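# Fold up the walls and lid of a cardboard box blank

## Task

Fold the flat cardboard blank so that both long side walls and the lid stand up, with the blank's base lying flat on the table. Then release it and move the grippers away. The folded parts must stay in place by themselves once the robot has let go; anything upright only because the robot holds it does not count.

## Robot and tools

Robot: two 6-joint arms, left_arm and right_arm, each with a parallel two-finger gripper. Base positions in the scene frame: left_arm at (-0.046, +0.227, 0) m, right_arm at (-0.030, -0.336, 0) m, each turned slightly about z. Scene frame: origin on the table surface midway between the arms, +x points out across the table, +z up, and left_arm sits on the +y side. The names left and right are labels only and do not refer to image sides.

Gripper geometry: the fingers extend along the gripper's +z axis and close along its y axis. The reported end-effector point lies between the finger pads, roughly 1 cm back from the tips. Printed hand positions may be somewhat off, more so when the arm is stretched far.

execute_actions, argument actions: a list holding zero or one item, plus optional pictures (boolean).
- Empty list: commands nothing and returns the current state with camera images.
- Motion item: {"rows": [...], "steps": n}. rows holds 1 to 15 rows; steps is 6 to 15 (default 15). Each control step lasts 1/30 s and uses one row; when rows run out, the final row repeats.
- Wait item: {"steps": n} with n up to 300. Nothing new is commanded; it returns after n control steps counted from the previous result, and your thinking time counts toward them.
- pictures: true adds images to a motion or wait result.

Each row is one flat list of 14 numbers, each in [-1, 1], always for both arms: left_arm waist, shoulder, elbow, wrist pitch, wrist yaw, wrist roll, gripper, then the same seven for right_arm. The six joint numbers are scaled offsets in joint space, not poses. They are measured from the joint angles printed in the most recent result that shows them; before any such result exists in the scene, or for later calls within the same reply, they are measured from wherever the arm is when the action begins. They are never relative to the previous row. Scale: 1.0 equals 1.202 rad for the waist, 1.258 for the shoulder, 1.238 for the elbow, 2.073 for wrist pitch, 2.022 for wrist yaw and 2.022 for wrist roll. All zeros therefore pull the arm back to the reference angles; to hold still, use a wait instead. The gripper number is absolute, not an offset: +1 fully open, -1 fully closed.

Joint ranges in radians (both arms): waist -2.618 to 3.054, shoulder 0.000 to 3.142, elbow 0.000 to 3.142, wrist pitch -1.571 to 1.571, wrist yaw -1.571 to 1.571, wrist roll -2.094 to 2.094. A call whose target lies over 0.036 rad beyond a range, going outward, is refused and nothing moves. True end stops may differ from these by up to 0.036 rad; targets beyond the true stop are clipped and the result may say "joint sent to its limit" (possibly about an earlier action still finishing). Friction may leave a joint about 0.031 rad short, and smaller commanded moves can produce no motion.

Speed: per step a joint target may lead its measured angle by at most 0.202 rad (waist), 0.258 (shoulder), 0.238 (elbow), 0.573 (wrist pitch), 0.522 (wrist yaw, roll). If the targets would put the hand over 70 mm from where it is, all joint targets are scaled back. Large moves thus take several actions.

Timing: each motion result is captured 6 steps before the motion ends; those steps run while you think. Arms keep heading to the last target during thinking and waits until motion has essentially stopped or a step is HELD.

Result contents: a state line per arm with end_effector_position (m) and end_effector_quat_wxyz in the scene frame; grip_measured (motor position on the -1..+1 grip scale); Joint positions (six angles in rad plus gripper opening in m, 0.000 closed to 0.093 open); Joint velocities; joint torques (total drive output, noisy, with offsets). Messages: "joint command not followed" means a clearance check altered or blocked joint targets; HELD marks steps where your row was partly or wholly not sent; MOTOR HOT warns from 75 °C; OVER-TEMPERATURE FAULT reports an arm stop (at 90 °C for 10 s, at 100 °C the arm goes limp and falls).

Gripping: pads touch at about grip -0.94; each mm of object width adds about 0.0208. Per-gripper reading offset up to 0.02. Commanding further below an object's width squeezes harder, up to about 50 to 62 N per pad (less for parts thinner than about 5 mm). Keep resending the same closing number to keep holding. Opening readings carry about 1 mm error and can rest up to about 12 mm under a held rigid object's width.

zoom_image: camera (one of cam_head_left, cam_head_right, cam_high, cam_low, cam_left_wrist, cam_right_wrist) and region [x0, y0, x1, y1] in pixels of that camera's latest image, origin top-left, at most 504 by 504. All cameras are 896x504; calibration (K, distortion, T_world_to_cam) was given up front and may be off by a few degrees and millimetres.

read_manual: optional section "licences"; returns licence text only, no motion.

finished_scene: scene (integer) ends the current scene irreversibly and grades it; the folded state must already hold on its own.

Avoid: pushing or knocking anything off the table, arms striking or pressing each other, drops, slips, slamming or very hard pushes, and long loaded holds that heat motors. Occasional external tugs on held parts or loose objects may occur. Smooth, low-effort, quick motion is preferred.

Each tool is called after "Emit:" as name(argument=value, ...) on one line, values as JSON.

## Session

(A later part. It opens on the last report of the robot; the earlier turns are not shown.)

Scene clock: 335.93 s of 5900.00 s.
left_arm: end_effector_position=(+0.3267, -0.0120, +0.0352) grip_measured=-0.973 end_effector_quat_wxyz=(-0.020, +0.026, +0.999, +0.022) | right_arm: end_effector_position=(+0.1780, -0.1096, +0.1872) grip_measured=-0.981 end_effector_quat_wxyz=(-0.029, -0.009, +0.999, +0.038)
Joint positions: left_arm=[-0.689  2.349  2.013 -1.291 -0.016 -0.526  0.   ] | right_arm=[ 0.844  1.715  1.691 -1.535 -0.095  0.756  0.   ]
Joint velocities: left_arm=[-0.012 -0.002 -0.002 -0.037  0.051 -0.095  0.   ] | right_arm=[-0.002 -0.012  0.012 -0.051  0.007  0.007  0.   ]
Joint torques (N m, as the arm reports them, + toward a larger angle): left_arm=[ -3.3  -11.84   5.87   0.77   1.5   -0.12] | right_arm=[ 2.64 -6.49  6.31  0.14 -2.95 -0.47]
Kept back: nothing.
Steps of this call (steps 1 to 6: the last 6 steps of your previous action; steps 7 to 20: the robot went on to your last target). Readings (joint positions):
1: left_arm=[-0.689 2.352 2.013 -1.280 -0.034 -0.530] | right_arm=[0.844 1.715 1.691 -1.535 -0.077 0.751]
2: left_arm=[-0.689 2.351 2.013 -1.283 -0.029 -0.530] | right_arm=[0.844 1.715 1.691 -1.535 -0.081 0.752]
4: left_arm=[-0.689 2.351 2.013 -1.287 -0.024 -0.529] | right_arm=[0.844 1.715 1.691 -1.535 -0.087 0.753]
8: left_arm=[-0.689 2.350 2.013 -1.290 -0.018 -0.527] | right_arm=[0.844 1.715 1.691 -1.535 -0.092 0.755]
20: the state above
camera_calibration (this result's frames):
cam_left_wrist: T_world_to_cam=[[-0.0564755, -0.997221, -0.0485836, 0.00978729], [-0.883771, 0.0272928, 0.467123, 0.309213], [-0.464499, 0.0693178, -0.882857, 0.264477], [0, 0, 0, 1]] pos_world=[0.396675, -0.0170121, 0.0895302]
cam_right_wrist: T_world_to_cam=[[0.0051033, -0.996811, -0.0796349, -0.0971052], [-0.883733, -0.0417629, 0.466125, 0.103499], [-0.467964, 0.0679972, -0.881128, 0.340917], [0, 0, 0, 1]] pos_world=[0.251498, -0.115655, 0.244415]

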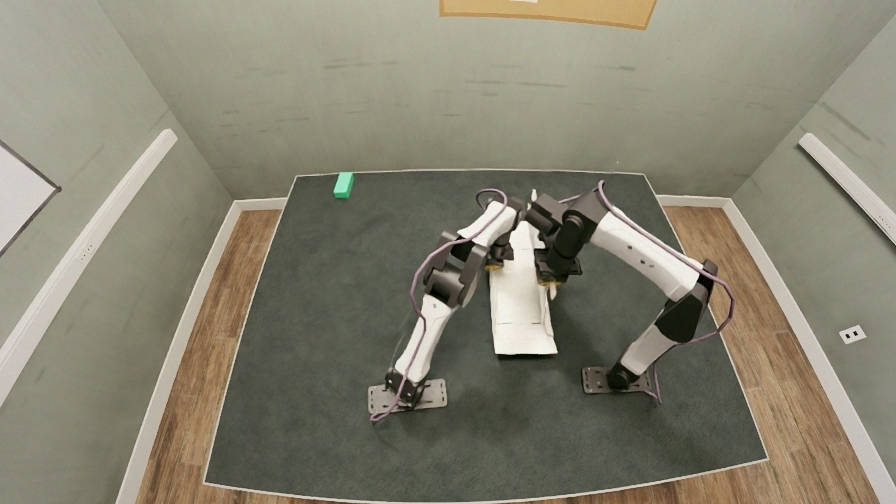

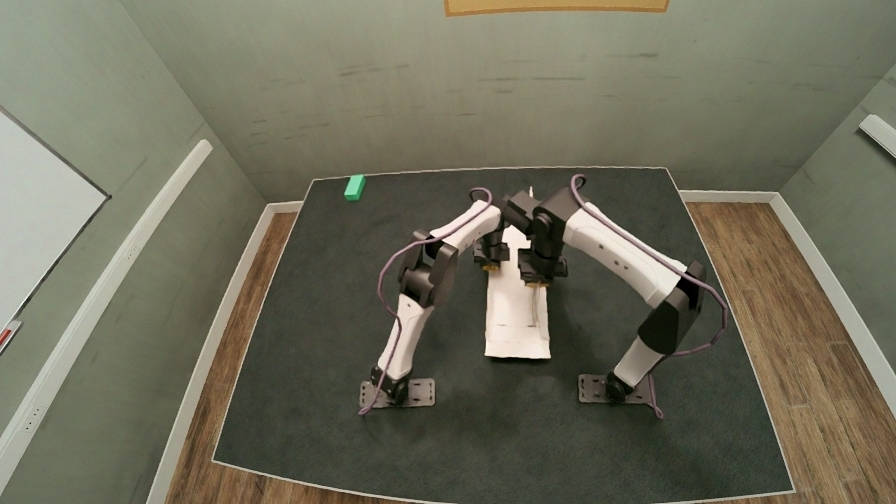

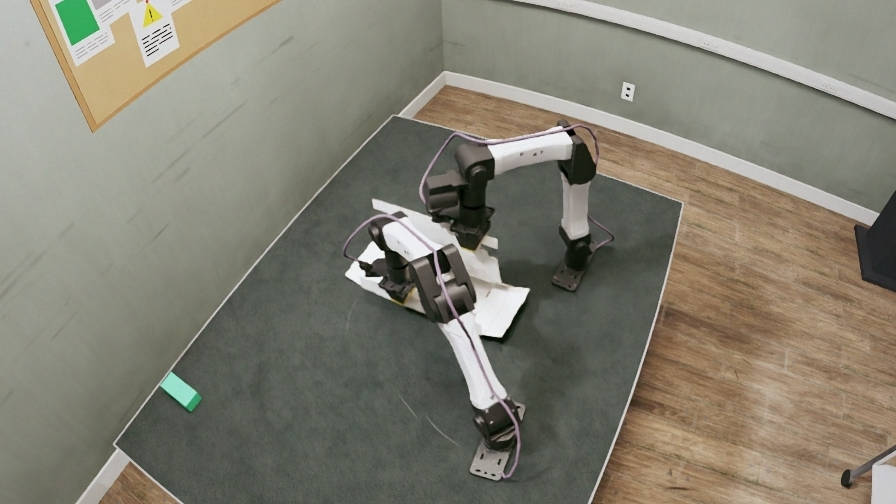

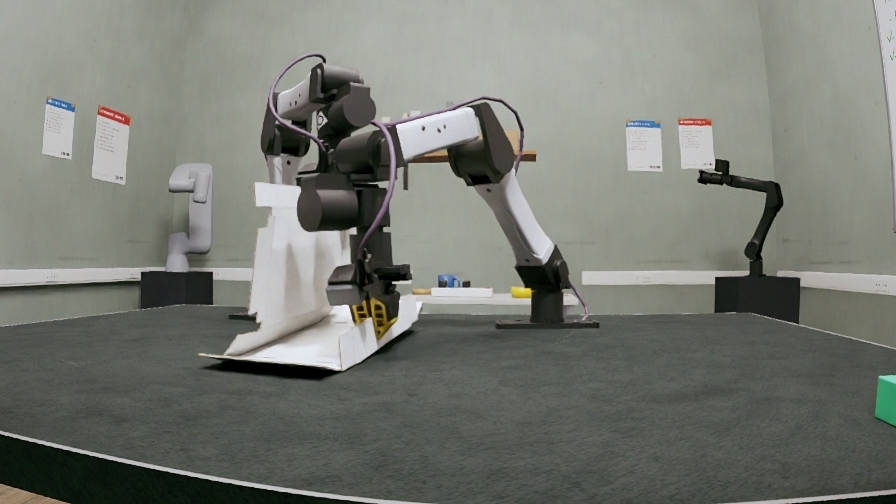

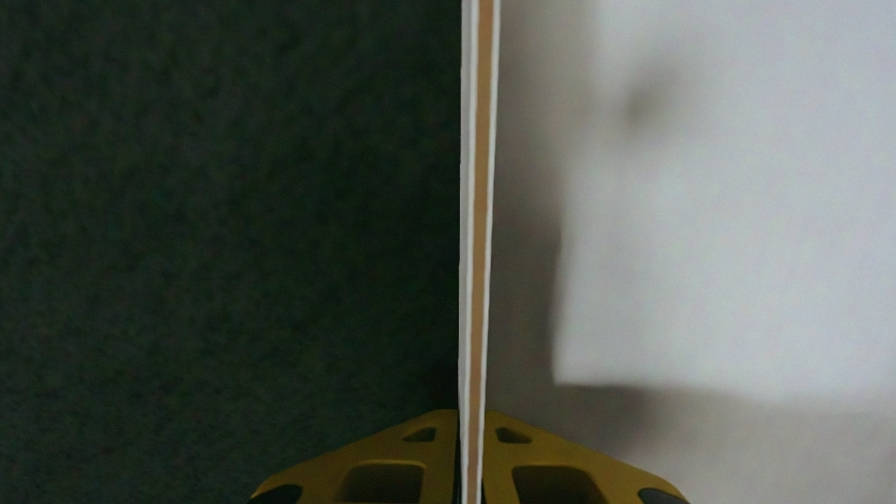

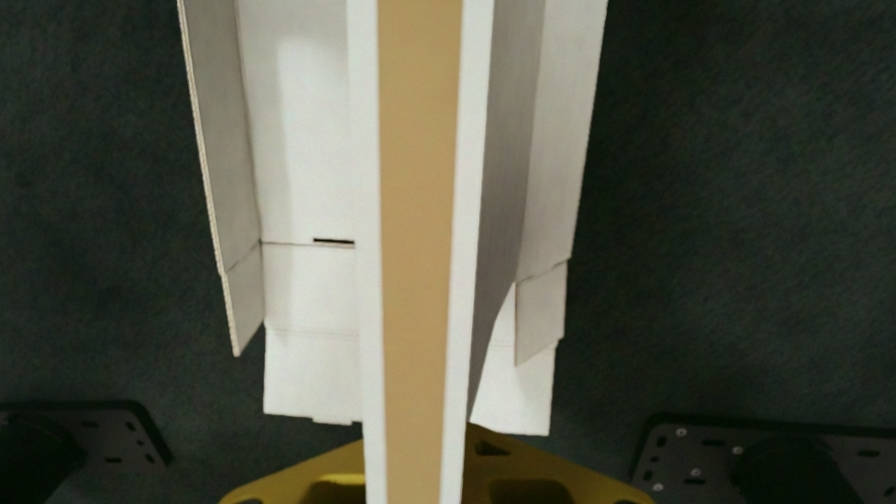

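Emit:
execute_actions(actions=[{"rows": [[-0.05,0,0,0,0.08,0,-1, 0.03,0.01,-0.03,0.018,-0.16,0,-1],[-0.05,0,0,0,0.08,0,-1, 0.03,0.02,-0.06,0.036,-0.16,0,-1],[-0.05,0,0,0,0.08,0,-1, 0.03,0.025,-0.09,0.054,-0.16,0,-1],[-0.05,0,0,0,0.08,0,-1, 0.03,0.03,-0.125,0.071,-0.16,0,-1]], "steps": 15}])

Emit:
execute_actions(actions=[{"steps": 15}], pictures=true)

Scene clock: 336.97 s of 5900.00 s.
left_arm: end_effector_position=(+0.3229, -0.0185, +0.0360) grip_measured=-0.973 end_effector_quat_wxyz=(-0.019, +0.021, +0.999, +0.019) | right_arm: end_effector_position=(+0.1776, -0.1236, +0.1886) grip_measured=-0.981 end_effector_quat_wxyz=(-0.020, -0.004, +1.000, +0.006)
Joint positions: left_arm=[-0.704  2.348  2.013 -1.29  -0.011 -0.549  0.   ] | right_arm=[ 0.844  1.708  1.691 -1.575 -0.036  0.767  0.   ]
Joint velocities: left_arm=[-0.007 -0.017 -0.007 -0.037 -0.037  0.081  0.   ] | right_arm=[-0.012 -0.012 -0.012  0.007  0.066  0.007  0.   ]
Joint torques (N m, as the arm reports them, + toward a larger angle): left_arm=[ -3.84 -12.58   5.75   0.24   1.69   0.21] | right_arm=[ 0.4  -7.38  6.2   0.79 -0.57 -0.15]
Kept back: nothing.
A step of this action was HELD (marked below), so the last 6 steps of it were dropped. An arm can still carry out its HELD step.
Steps of this call (steps 1 to 15: the robot went on to your last target; steps 16 to 22: nothing new was sent; steps 23 to 31: the first 9 steps of this action). Readings (joint positions):
23: left_arm=[-0.691 2.348 2.013 -1.293 -0.015 -0.526] | right_arm=[0.844 1.715 1.691 -1.531 -0.099 0.761]
24: left_arm=[-0.693 2.348 2.013 -1.295 -0.013 -0.528] | right_arm=[0.844 1.715 1.691 -1.538 -0.079 0.765] HELD
25: left_arm=[-0.696 2.348 2.013 -1.295 -0.013 -0.533] | right_arm=[0.844 1.715 1.691 -1.557 -0.059 0.767] HELD
26: left_arm=[-0.699 2.348 2.013 -1.294 -0.012 -0.539] | right_arm=[0.844 1.713 1.691 -1.569 -0.044 0.767] HELD
27: left_arm=[-0.702 2.348 2.013 -1.293 -0.011 -0.544] | right_arm=[0.844 1.710 1.691 -1.575 -0.036 0.767] HELD
28: left_arm=[-0.703 2.348 2.013 -1.291 -0.011 -0.547] | right_arm=[0.844 1.708 1.691 -1.575 -0.036 0.767] HELD
29: left_arm=[-0.704 2.348 2.013 -1.290 -0.011 -0.548] | right_arm=[0.844 1.708 1.691 -1.575 -0.036 0.767] HELD
30: left_arm=[-0.704 2.348 2.013 -1.290 -0.011 -0.549] | right_arm=[0.844 1.708 1.691 -1.575 -0.036 0.767] HELD
31: the state above HELD
joint command not followed: on one or more control steps a check withheld the commanded joint targets of the right arm, and it was not sent them on those steps. On the call's last step the targets were still withheld.
cause: the commanded joint targets would bring a part of the robot too close to another arm (this arm's wrist (the part past joint 4) and the other arm's forearm (the part past joint 3)); next, command targets that bring no part of the robot closer to that arm.

Scene clock: 337.47 s of 5900.00 s.
left_arm: end_effector_position=(+0.3229, -0.0185, +0.0360) grip_measured=-0.973 end_effector_quat_wxyz=(-0.019, +0.021, +0.999, +0.019) | right_arm: end_effector_position=(+0.1776, -0.1236, +0.1886) grip_measured=-0.981 end_effector_quat_wxyz=(-0.020, -0.004, +1.000, +0.006)
Joint positions: left_arm=[-0.704  2.348  2.013 -1.29  -0.011 -0.549  0.   ] | right_arm=[ 0.844  1.708  1.691 -1.575 -0.036  0.767  0.   ]
Joint velocities: left_arm=[-0.007 -0.007 -0.012  0.007 -0.066  0.007  0.   ] | right_arm=[-0.007 -0.002 -0.002 -0.022  0.007 -0.081  0.   ]
Joint torques (N m, as the arm reports them, + toward a larger angle): left_arm=[ -3.94 -12.64   5.83   0.25   1.72   0.21] | right_arm=[ 0.36 -7.38  6.26  0.79 -0.56 -0.16]
Kept back: nothing.
Steps of this call (steps 1 to 15: nothing new was sent). Readings (joint positions):
1: left_arm=[-0.704 2.348 2.013 -1.290 -0.011 -0.549] | right_arm=[0.844 1.708 1.691 -1.575 -0.036 0.767]
2: left_arm=[-0.704 2.348 2.013 -1.290 -0.011 -0.549] | right_arm=[0.844 1.708 1.691 -1.575 -0.036 0.767]
4: left_arm=[-0.704 2.348 2.013 -1.290 -0.011 -0.549] | right_arm=[0.844 1.708 1.691 -1.575 -0.036 0.767]
8: left_arm=[-0.704 2.348 2.013 -1.290 -0.011 -0.549] | right_arm=[0.844 1.708 1.691 -1.575 -0.036 0.767]
15: the state above
camera_calibration (this result's frames):
cam_left_wrist: T_world_to_cam=[[-0.0478118, -0.997928, -0.0430525, 0.0000634277], [-0.884154, 0.0222279, 0.466666, 0.30573], [-0.464743, 0.0603772, -0.883385, 0.263793], [0, 0, 0, 1]] pos_world=[0.392912, -0.0226595, 0.0903596]
cam_right_wrist: T_world_to_cam=[[-0.00444371, -0.999885, -0.0145134, -0.12198], [-0.891983, -0.00259754, 0.452062, 0.110824], [-0.452048, 0.0149545, -0.891868, 0.335588], [0, 0, 0, 1]] pos_world=[0.250013, -0.126697, 0.24743]

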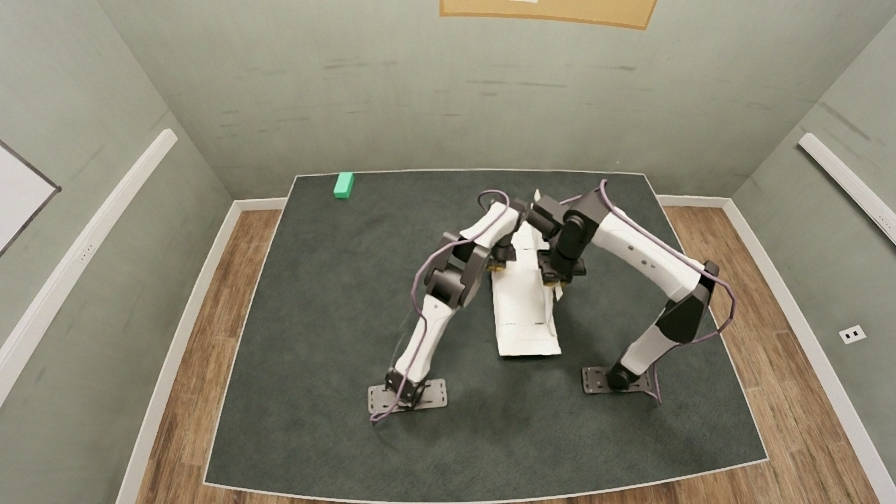

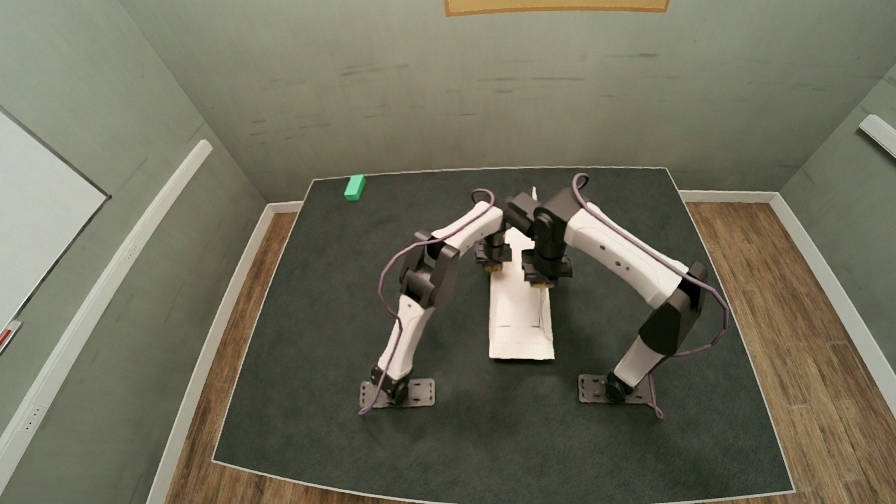

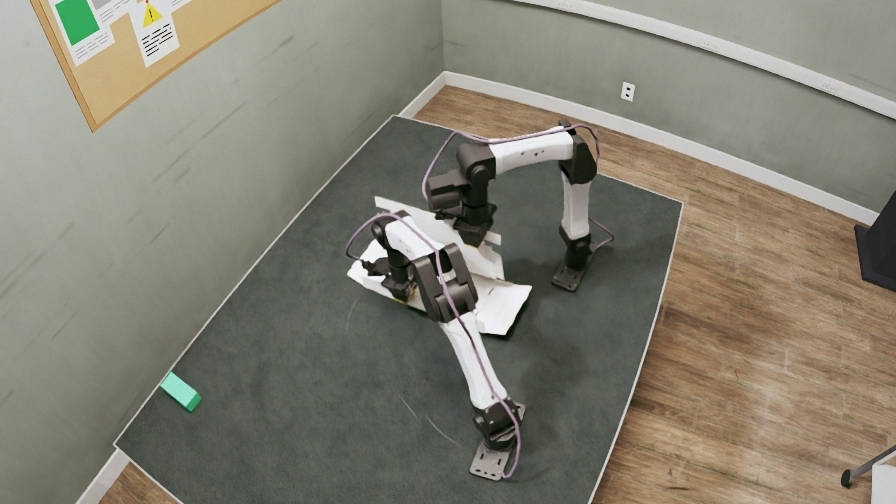

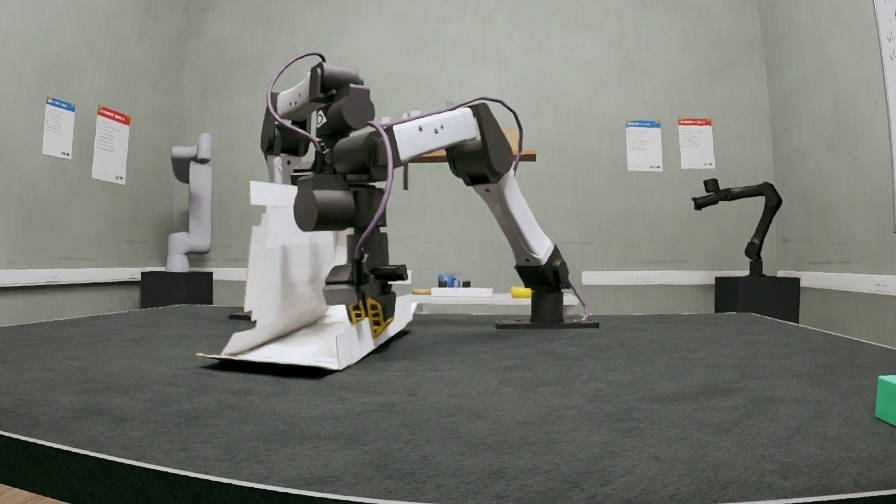

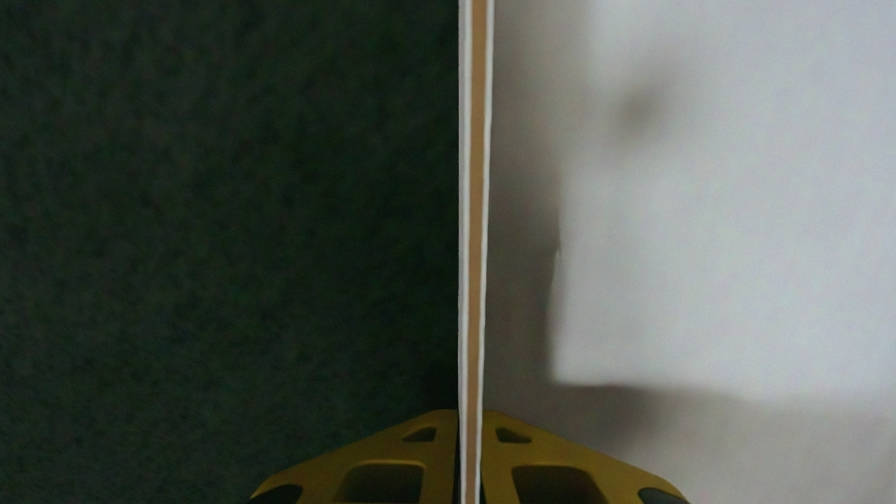

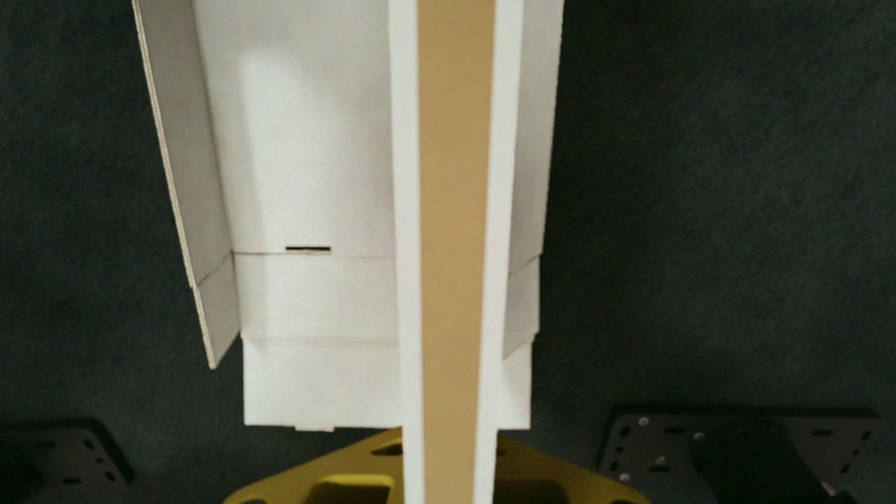

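Emit:
execute_actions(actions=[{"rows": [[0.0,-0.018,-0.033,0.018,0.012,0.005,-1, 0.0,0,0,0,-0.05,0,-1],[0.01,-0.036,-0.066,0.036,0.025,0.01,-1, 0.0,0,0,0,-0.07,0,-1],[0.015,-0.054,-0.098,0.055,0.037,0.015,-1, 0.0,0,0,0,-0.07,0,-1],[0.02,-0.072,-0.131,0.073,0.05,0.02,-1, 0.0,0,0,0,-0.07,0,-1],[0.025,-0.09,-0.164,0.091,0.062,0.025,-1, 0.0,0,0,0,-0.07,0,-1],[0.03,-0.109,-0.196,0.11,0.075,0.03,-1, 0.0,0,0,0,-0.07,0,-1],[0.035,-0.127,-0.229,0.128,0.087,0.035,-1, 0.0,0,0,0,-0.07,0,-1],[0.04,-0.145,-0.262,0.146,0.1,0.04,-1, 0.0,0,0,0,-0.07,0,-1]], "steps": 15}])

Emit:
execute_actions(actions=[{"steps": 8}], pictures=true)

Scene clock: 340.83 s of 5900.00 s.
left_arm: end_effector_position=(+0.3237, -0.0064, +0.0352) grip_measured=-0.973 end_effector_quat_wxyz=(+0.008, +0.016, +0.999, -0.049) | right_arm: end_effector_position=(+0.1760, -0.1231, +0.1907) grip_measured=-0.981 end_effector_quat_wxyz=(-0.021, -0.001, +1.000, +0.011)
Joint positions: left_arm=[-0.647  2.198  1.756 -1.066  0.077 -0.503  0.   ] | right_arm=[ 0.844  1.7    1.691 -1.576 -0.045  0.774  0.   ]
Joint velocities: left_arm=[ 0.222 -0.422 -0.72   0.593  0.286  0.139  0.   ] | right_arm=[-0.002 -0.002 -0.022  0.037 -0.095  0.022  0.   ]
Joint torques (N m, as the arm reports them, + toward a larger angle): left_arm=[ -1.81 -12.18   4.3    0.49   0.73   0.17] | right_arm=[ 0.41 -7.22  6.24  0.35 -1.14 -0.15]
Steps of this call (steps 1 to 90: nothing new was sent; then 0.07 s passed at rest; steps 91 to 99: the first 9 steps of this action). Readings (joint positions):
91: left_arm=[-0.702 2.346 2.010 -1.285 -0.019 -0.549] | right_arm=[0.844 1.708 1.691 -1.576 -0.036 0.769]
92: left_arm=[-0.700 2.339 1.996 -1.272 -0.018 -0.546] | right_arm=[0.844 1.708 1.691 -1.576 -0.038 0.770]
94: left_arm=[-0.689 2.306 1.939 -1.222 0.001 -0.535] | right_arm=[0.844 1.705 1.691 -1.576 -0.039 0.773]
98: left_arm=[-0.655 2.216 1.786 -1.092 0.062 -0.508] | right_arm=[0.844 1.701 1.691 -1.576 -0.044 0.774]
99: the state above

Scene clock: 341.10 s of 5900.00 s.
left_arm: end_effector_position=(+0.3238, -0.0055, +0.0350) grip_measured=-0.973 end_effector_quat_wxyz=(+0.011, +0.016, +0.998, -0.066) | right_arm: end_effector_position=(+0.1758, -0.1230, +0.1910) grip_measured=-0.981 end_effector_quat_wxyz=(-0.021, -0.001, +1.000, +0.012)
Joint positions: left_arm=[-0.634  2.177  1.718 -1.029  0.104 -0.494  0.   ] | right_arm=[ 0.844  1.699  1.691 -1.576 -0.046  0.774  0.   ]
Joint velocities: left_arm=[-0.012 -0.002 -0.032  0.007 -0.066  0.037  0.   ] | right_arm=[-0.012  0.002 -0.007  0.007  0.022  0.022  0.   ]
Joint torques (N m, as the arm reports them, + toward a larger angle): left_arm=[ -1.84 -12.59   3.89   1.08   1.06   0.25] | right_arm=[ 0.44 -7.17  6.27  0.36 -1.23 -0.16]
Kept back: nothing.
Steps of this call (steps 1 to 6: the last 6 steps of your previous action; steps 7 to 8: the robot went on to your last target). Readings (joint positions):
1: left_arm=[-0.641 2.188 1.738 -1.050 0.088 -0.499] | right_arm=[0.844 1.700 1.691 -1.576 -0.046 0.774]
2: left_arm=[-0.637 2.183 1.728 -1.040 0.097 -0.497] | right_arm=[0.844 1.699 1.691 -1.576 -0.046 0.774]
4: left_arm=[-0.635 2.179 1.721 -1.032 0.103 -0.494] | right_arm=[0.844 1.699 1.691 -1.576 -0.046 0.774]
8: the state above
camera_calibration (this result's frames):
cam_left_wrist: T_world_to_cam=[[-0.037184, -0.991556, 0.124234, 0.00380658], [-0.909764, 0.0850259, 0.406325, 0.317405], [-0.413457, -0.0979145, -0.905244, 0.245807], [0, 0, 0, 1]] pos_world=[0.390535, 0.000854887, 0.0930728]
cam_right_wrist: T_world_to_cam=[[-0.0107546, -0.999579, -0.0269415, -0.117771], [-0.891155, -0.00264013, 0.45369, 0.107675], [-0.453571, 0.0288883, -0.890752, 0.338667], [0, 0, 0, 1]] pos_world=[0.248298, -0.127221, 0.249645]

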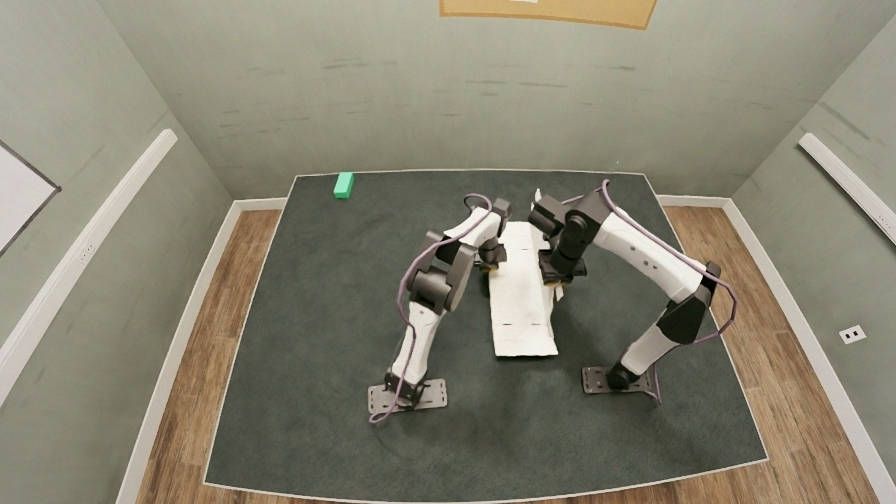

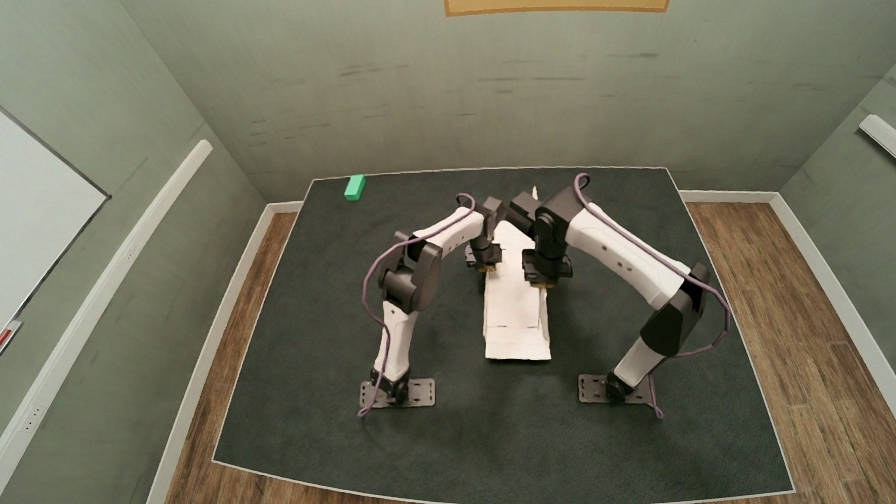

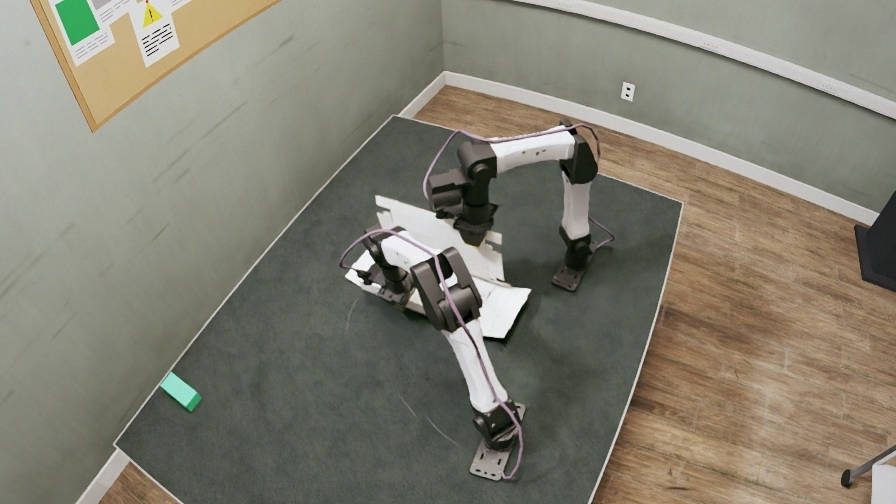

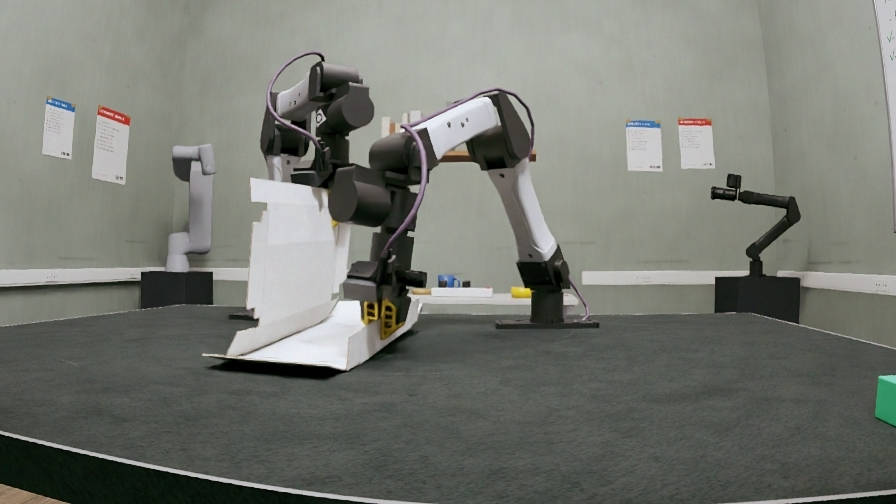

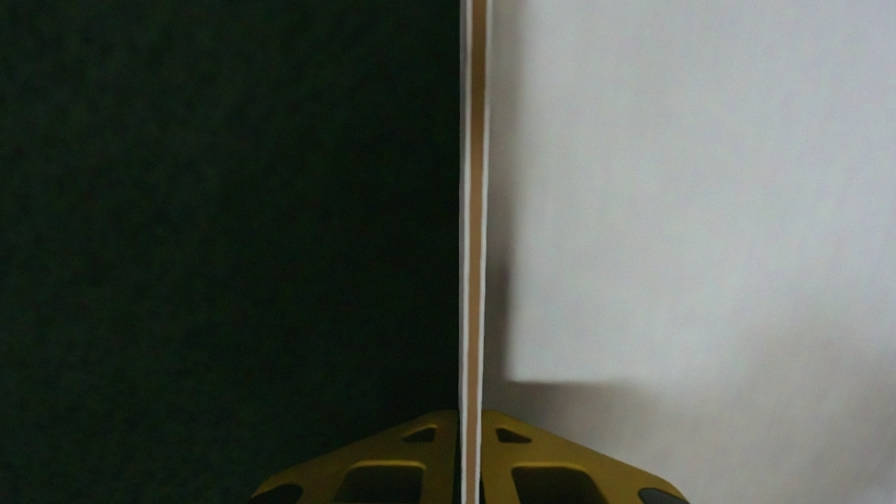

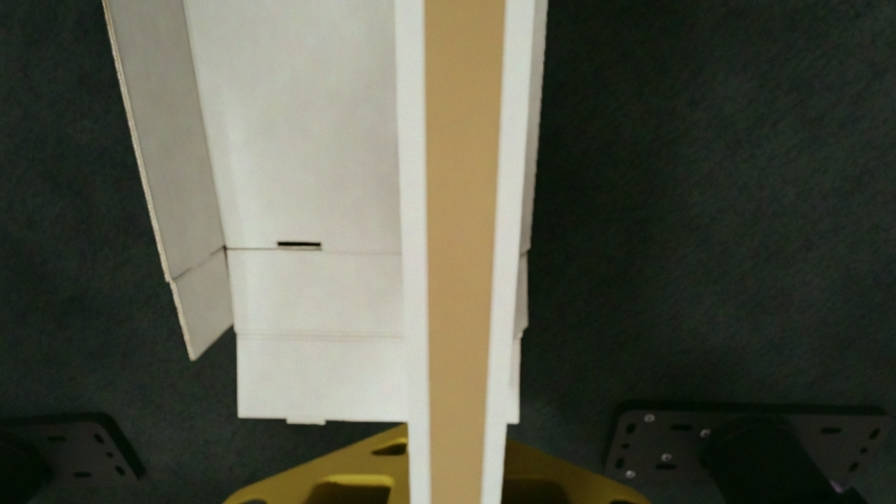

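Emit:
execute_actions(actions=[{"rows": [[0.007,-0.01,-0.022,0.014,0.02,0.005,-1, 0.0,0,0,0,-0.07,0,-1],[0.014,-0.02,-0.045,0.029,0.04,0.011,-1, 0.0,0,0,0,-0.07,0,-1],[0.021,-0.03,-0.068,0.043,0.06,0.016,-1, 0.0,0,0,0,-0.07,0,-1],[0.028,-0.04,-0.09,0.058,0.08,0.022,-1, 0.0,0,0,0,-0.07,0,-1],[0.035,-0.05,-0.112,0.072,0.1,0.027,-1, 0.0,0,0,0,-0.07,0,-1],[0.042,-0.06,-0.135,0.086,0.12,0.032,-1, 0.0,0,0,0,-0.07,0,-1],[0.05,-0.07,-0.158,0.1,0.14,0.038,-1, 0.0,0,0,0,-0.07,0,-1],[0.057,-0.08,-0.18,0.115,0.165,0.043,-1, 0.0,0,0,0,-0.07,0,-1]], "steps": 15}])

Emit:
execute_actions(actions=[{"steps": 10}])

Scene clock: 341.90 s of 5900.00 s.
left_arm: end_effector_position=(+0.3243, -0.0002, +0.0338) grip_measured=-0.973 end_effector_quat_wxyz=(+0.015, +0.011, +0.987, -0.159) | right_arm: end_effector_position=(+0.1755, -0.1231, +0.1920) grip_measured=-0.981 end_effector_quat_wxyz=(-0.020, +0.000, +1.000, +0.013)
Joint positions: left_arm=[-0.557  2.097  1.554 -0.862  0.276 -0.446  0.   ] | right_arm=[ 0.844  1.696  1.691 -1.576 -0.047  0.776  0.   ]
Joint velocities: left_arm=[ 0.295 -0.232 -0.505  0.579  0.623  0.154  0.   ] | right_arm=[-0.017 -0.007 -0.017  0.007 -0.022 -0.022  0.   ]
Joint torques (N m, as the arm reports them, + toward a larger angle): left_arm=[ -2.16 -11.58   4.04   0.72   0.8    0.13] | right_arm=[ 0.45 -7.58  6.28  0.35 -1.31 -0.12]
Steps of this call (steps 1 to 15: the robot went on to your last target; steps 16 to 24: the first 9 steps of this action). Readings (joint positions):
16: left_arm=[-0.631 2.177 1.718 -1.029 0.104 -0.494] | right_arm=[0.844 1.699 1.691 -1.576 -0.047 0.774]
17: left_arm=[-0.628 2.174 1.712 -1.023 0.111 -0.491] | right_arm=[0.844 1.699 1.691 -1.576 -0.047 0.775]
19: left_arm=[-0.613 2.156 1.676 -0.989 0.144 -0.479] | right_arm=[0.844 1.697 1.691 -1.576 -0.047 0.775]
23: left_arm=[-0.569 2.106 1.574 -0.885 0.250 -0.452] | right_arm=[0.844 1.696 1.691 -1.576 -0.047 0.776]
24: the state above

Scene clock: 342.23 s of 5900.00 s.
left_arm: end_effector_position=(+0.3245, +0.0002, +0.0337) grip_measured=-0.973 end_effector_quat_wxyz=(+0.014, +0.010, +0.983, -0.184) | right_arm: end_effector_position=(+0.1755, -0.1231, +0.1920) grip_measured=-0.981 end_effector_quat_wxyz=(-0.020, +0.000, +1.000, +0.013)
Joint positions: left_arm=[-0.538  2.086  1.524 -0.828  0.326 -0.434  0.   ] | right_arm=[ 0.844  1.696  1.691 -1.576 -0.047  0.776  0.   ]
Joint velocities: left_arm=[ 0.002 -0.007 -0.012 -0.066 -0.022 -0.022  0.   ] | right_arm=[ 0.007 -0.002  0.007  0.051 -0.007  0.022  0.   ]
Joint torques (N m, as the arm reports them, + toward a larger angle): left_arm=[ -2.33 -11.64   3.7    1.25   1.47   0.31] | right_arm=[ 0.43 -7.56  6.24  0.36 -1.31 -0.11]
Kept back: nothing.
Steps of this call (steps 1 to 6: the last 6 steps of your previous action; steps 7 to 10: the robot went on to your last target). Readings (joint positions):
1: left_arm=[-0.549 2.092 1.541 -0.848 0.297 -0.442] | right_arm=[0.844 1.696 1.691 -1.576 -0.047 0.776]
2: left_arm=[-0.544 2.089 1.534 -0.840 0.309 -0.439] | right_arm=[0.844 1.696 1.691 -1.576 -0.047 0.776]
4: left_arm=[-0.540 2.087 1.527 -0.832 0.321 -0.436] | right_arm=[0.844 1.696 1.691 -1.576 -0.047 0.776]
8: left_arm=[-0.538 2.086 1.524 -0.828 0.325 -0.434] | right_arm=[0.844 1.696 1.691 -1.576 -0.047 0.776]
10: the state above

Emit:
execute_actions(actions=[{"rows": [[-0.02,0,0,0,0.03,0,-1, 0.015,0.012,0.003,0.007,-0.08,0.008,-1],[-0.03,0,0,0,0.04,0,-1, 0.03,0.025,0.006,0.014,-0.13,0.016,-1],[-0.04,0,0,0,0.05,0,-1, 0.045,0.038,0.009,0.021,-0.17,0.024,-1],[-0.04,0,0,0,0.05,0,-1, 0.06,0.055,0.012,0.028,-0.2,0.032,-1]], "steps": 15}])

Emit:
execute_actions(actions=[{"steps": 15}], pictures=true)

Scene clock: 343.33 s of 5900.00 s.
left_arm: end_effector_position=(+0.3168, -0.0043, +0.0351) grip_measured=-0.973 end_effector_quat_wxyz=(+0.003, +0.019, +0.982, -0.187) | right_arm: end_effector_position=(+0.1673, -0.0970, +0.1839) grip_measured=-0.981 end_effector_quat_wxyz=(-0.037, +0.008, +0.999, +0.038)
Joint positions: left_arm=[-0.55   2.082  1.523 -0.848  0.339 -0.426  0.   ] | right_arm=[ 0.891  1.727  1.691 -1.529 -0.106  0.839  0.   ]
Joint velocities: left_arm=[ 0.002  0.007 -0.007  0.051 -0.022 -0.051  0.   ] | right_arm=[0.007 0.056 0.012 0.066 0.007 0.066 0.   ]
Joint torques (N m, as the arm reports them, + toward a larger angle): left_arm=[ -3.15 -10.7    5.97   1.01   1.16  -0.08] | right_arm=[ 2.37 -5.34  7.53  0.4  -3.23 -0.21]
Steps of this call (steps 1 to 24: the robot went on to your last target; steps 25 to 33: the first 9 steps of this action). Readings (joint positions):
25: left_arm=[-0.538 2.086 1.523 -0.828 0.324 -0.435] | right_arm=[0.845 1.696 1.691 -1.576 -0.048 0.778]
26: left_arm=[-0.538 2.086 1.523 -0.829 0.324 -0.435] | right_arm=[0.847 1.696 1.691 -1.575 -0.055 0.783]
28: left_arm=[-0.541 2.086 1.523 -0.835 0.331 -0.428] | right_arm=[0.862 1.700 1.691 -1.561 -0.081 0.804]
32: left_arm=[-0.550 2.082 1.523 -0.848 0.339 -0.426] | right_arm=[0.890 1.724 1.691 -1.532 -0.104 0.835]
33: the state above

Scene clock: 343.83 s of 5900.00 s.
left_arm: end_effector_position=(+0.3168, -0.0042, +0.0352) grip_measured=-0.973 end_effector_quat_wxyz=(+0.003, +0.019, +0.982, -0.187) | right_arm: end_effector_position=(+0.1671, -0.0963, +0.1837) grip_measured=-0.981 end_effector_quat_wxyz=(-0.039, +0.012, +0.998, +0.039)
Joint positions: left_arm=[-0.55   2.082  1.523 -0.849  0.339 -0.427  0.   ] | right_arm=[ 0.891  1.728  1.691 -1.528 -0.11   0.846  0.   ]
Joint velocities: left_arm=[-0.002  0.002  0.002  0.022 -0.007  0.022  0.   ] | right_arm=[-0.002 -0.017  0.017 -0.007  0.037  0.007  0.   ]
Joint torques (N m, as the arm reports them, + toward a larger angle): left_arm=[ -3.03 -10.58   5.97   1.03   1.22  -0.09] | right_arm=[ 2.36 -5.1   7.46  0.5  -3.27 -0.16]
Kept back: nothing.
Steps of this call (steps 1 to 6: the last 6 steps of your previous action; steps 7 to 15: the robot went on to your last target). Readings (joint positions):
1: left_arm=[-0.550 2.082 1.523 -0.848 0.339 -0.427] | right_arm=[0.891 1.728 1.691 -1.528 -0.108 0.841]
2: left_arm=[-0.550 2.082 1.523 -0.849 0.339 -0.427] | right_arm=[0.891 1.728 1.691 -1.528 -0.108 0.843]
4: left_arm=[-0.550 2.082 1.523 -0.849 0.339 -0.427] | right_arm=[0.891 1.728 1.691 -1.528 -0.109 0.845]
8: left_arm=[-0.550 2.082 1.523 -0.849 0.339 -0.427] | right_arm=[0.891 1.728 1.691 -1.528 -0.110 0.846]
15: the state above
All arms were judged still, so your last target was given up. Only a new action makes them travel on or press farther. Fingers that are still opening or closing keep moving.
camera_calibration (this result's frames):
cam_left_wrist: T_world_to_cam=[[-0.0424271, -0.931752, 0.360607, -0.00162791], [-0.900791, 0.1918, 0.3896, 0.309023], [-0.432175, -0.308302, -0.847452, 0.246226], [0, 0, 0, 1]] pos_world=[0.384709, 0.0151245, 0.0888565]
cam_right_wrist: T_world_to_cam=[[-0.0386009, -0.996086, -0.0795147, -0.0767596], [-0.874441, -0.00483787, 0.485107, 0.094529], [-0.483593, 0.0882565, -0.870832, 0.334516], [0, 0, 0, 1]] pos_world=[0.241467, -0.105525, 0.239347]

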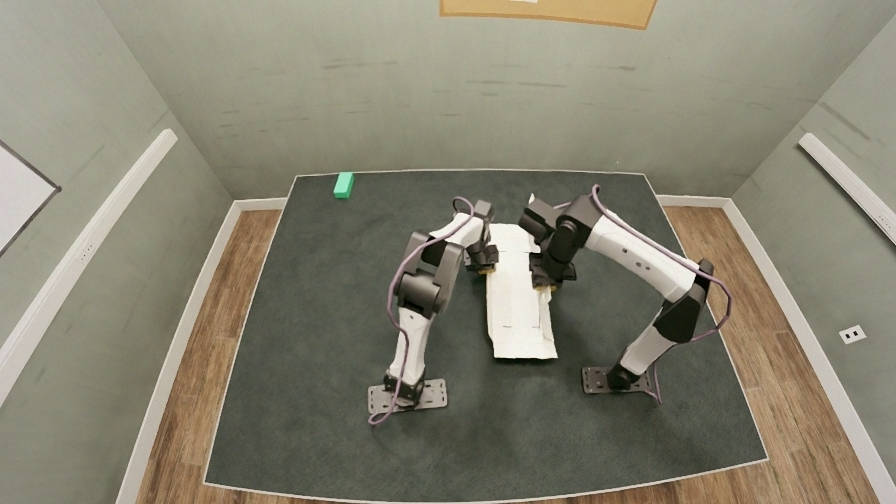

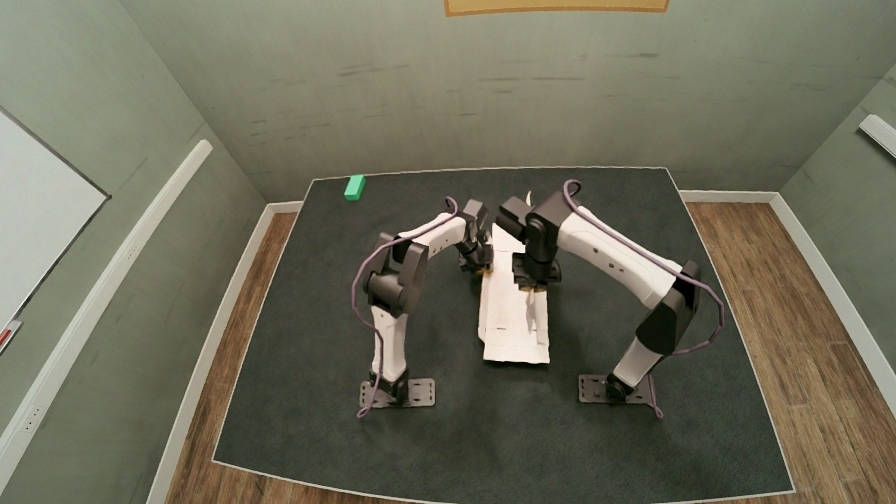

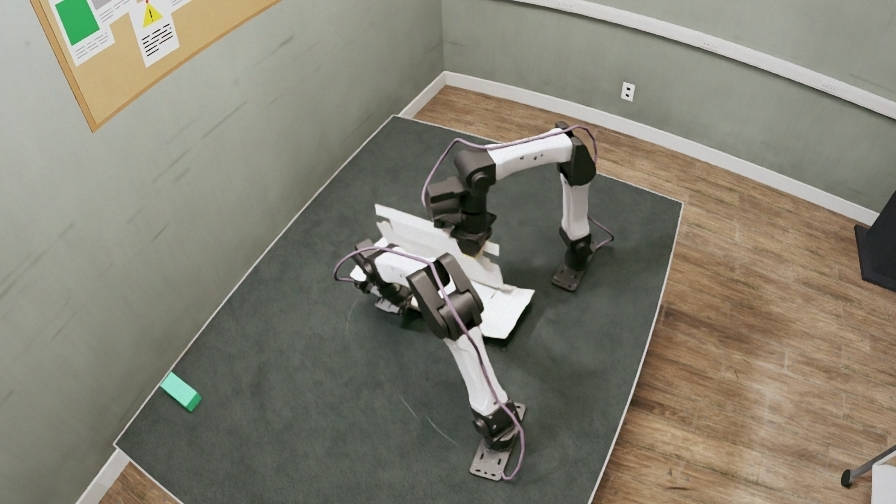

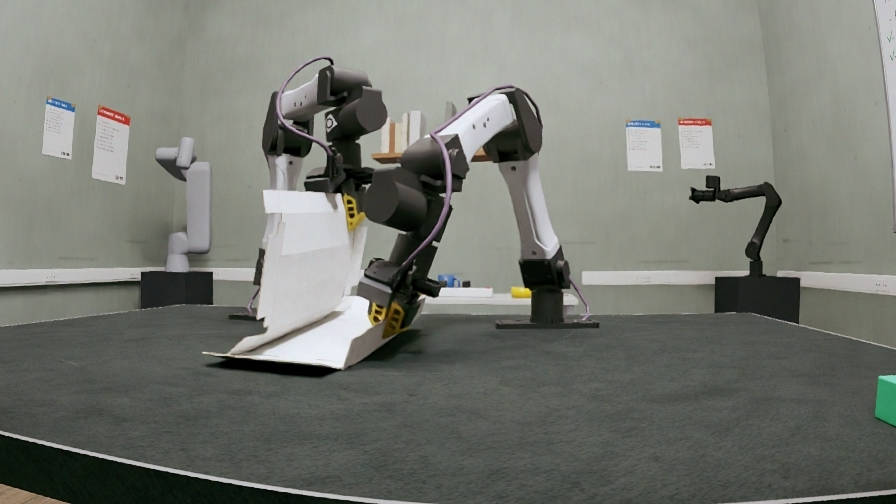

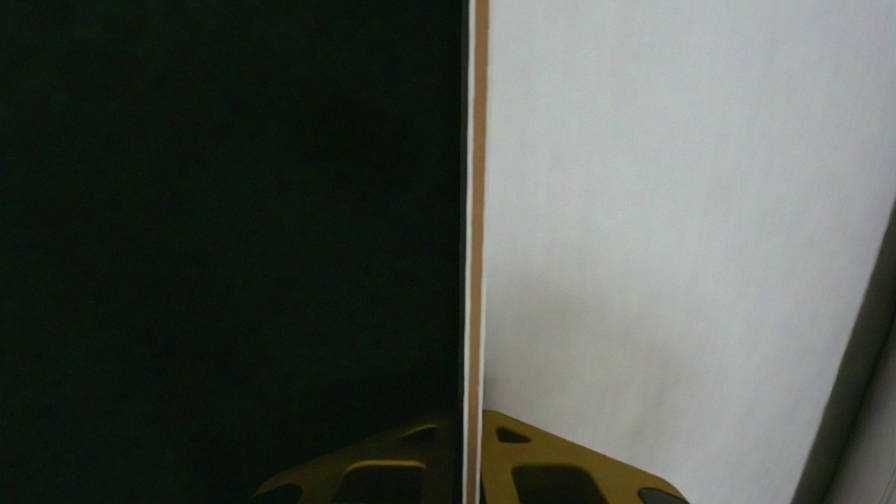

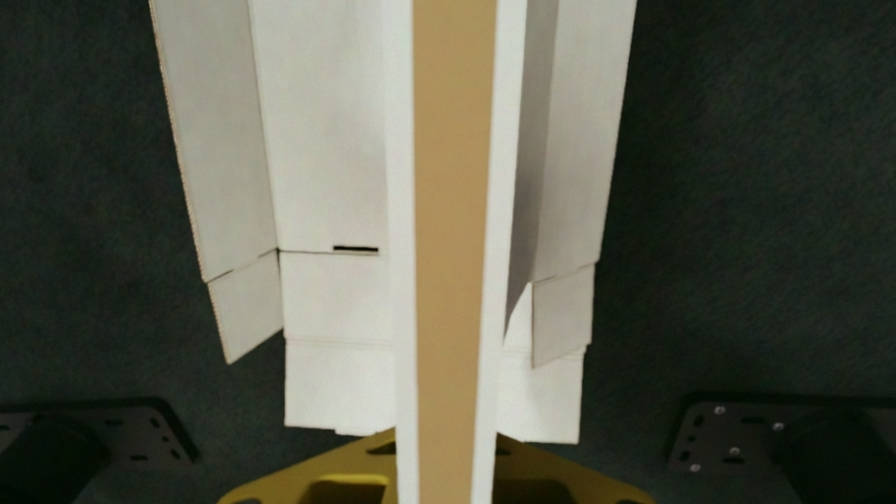

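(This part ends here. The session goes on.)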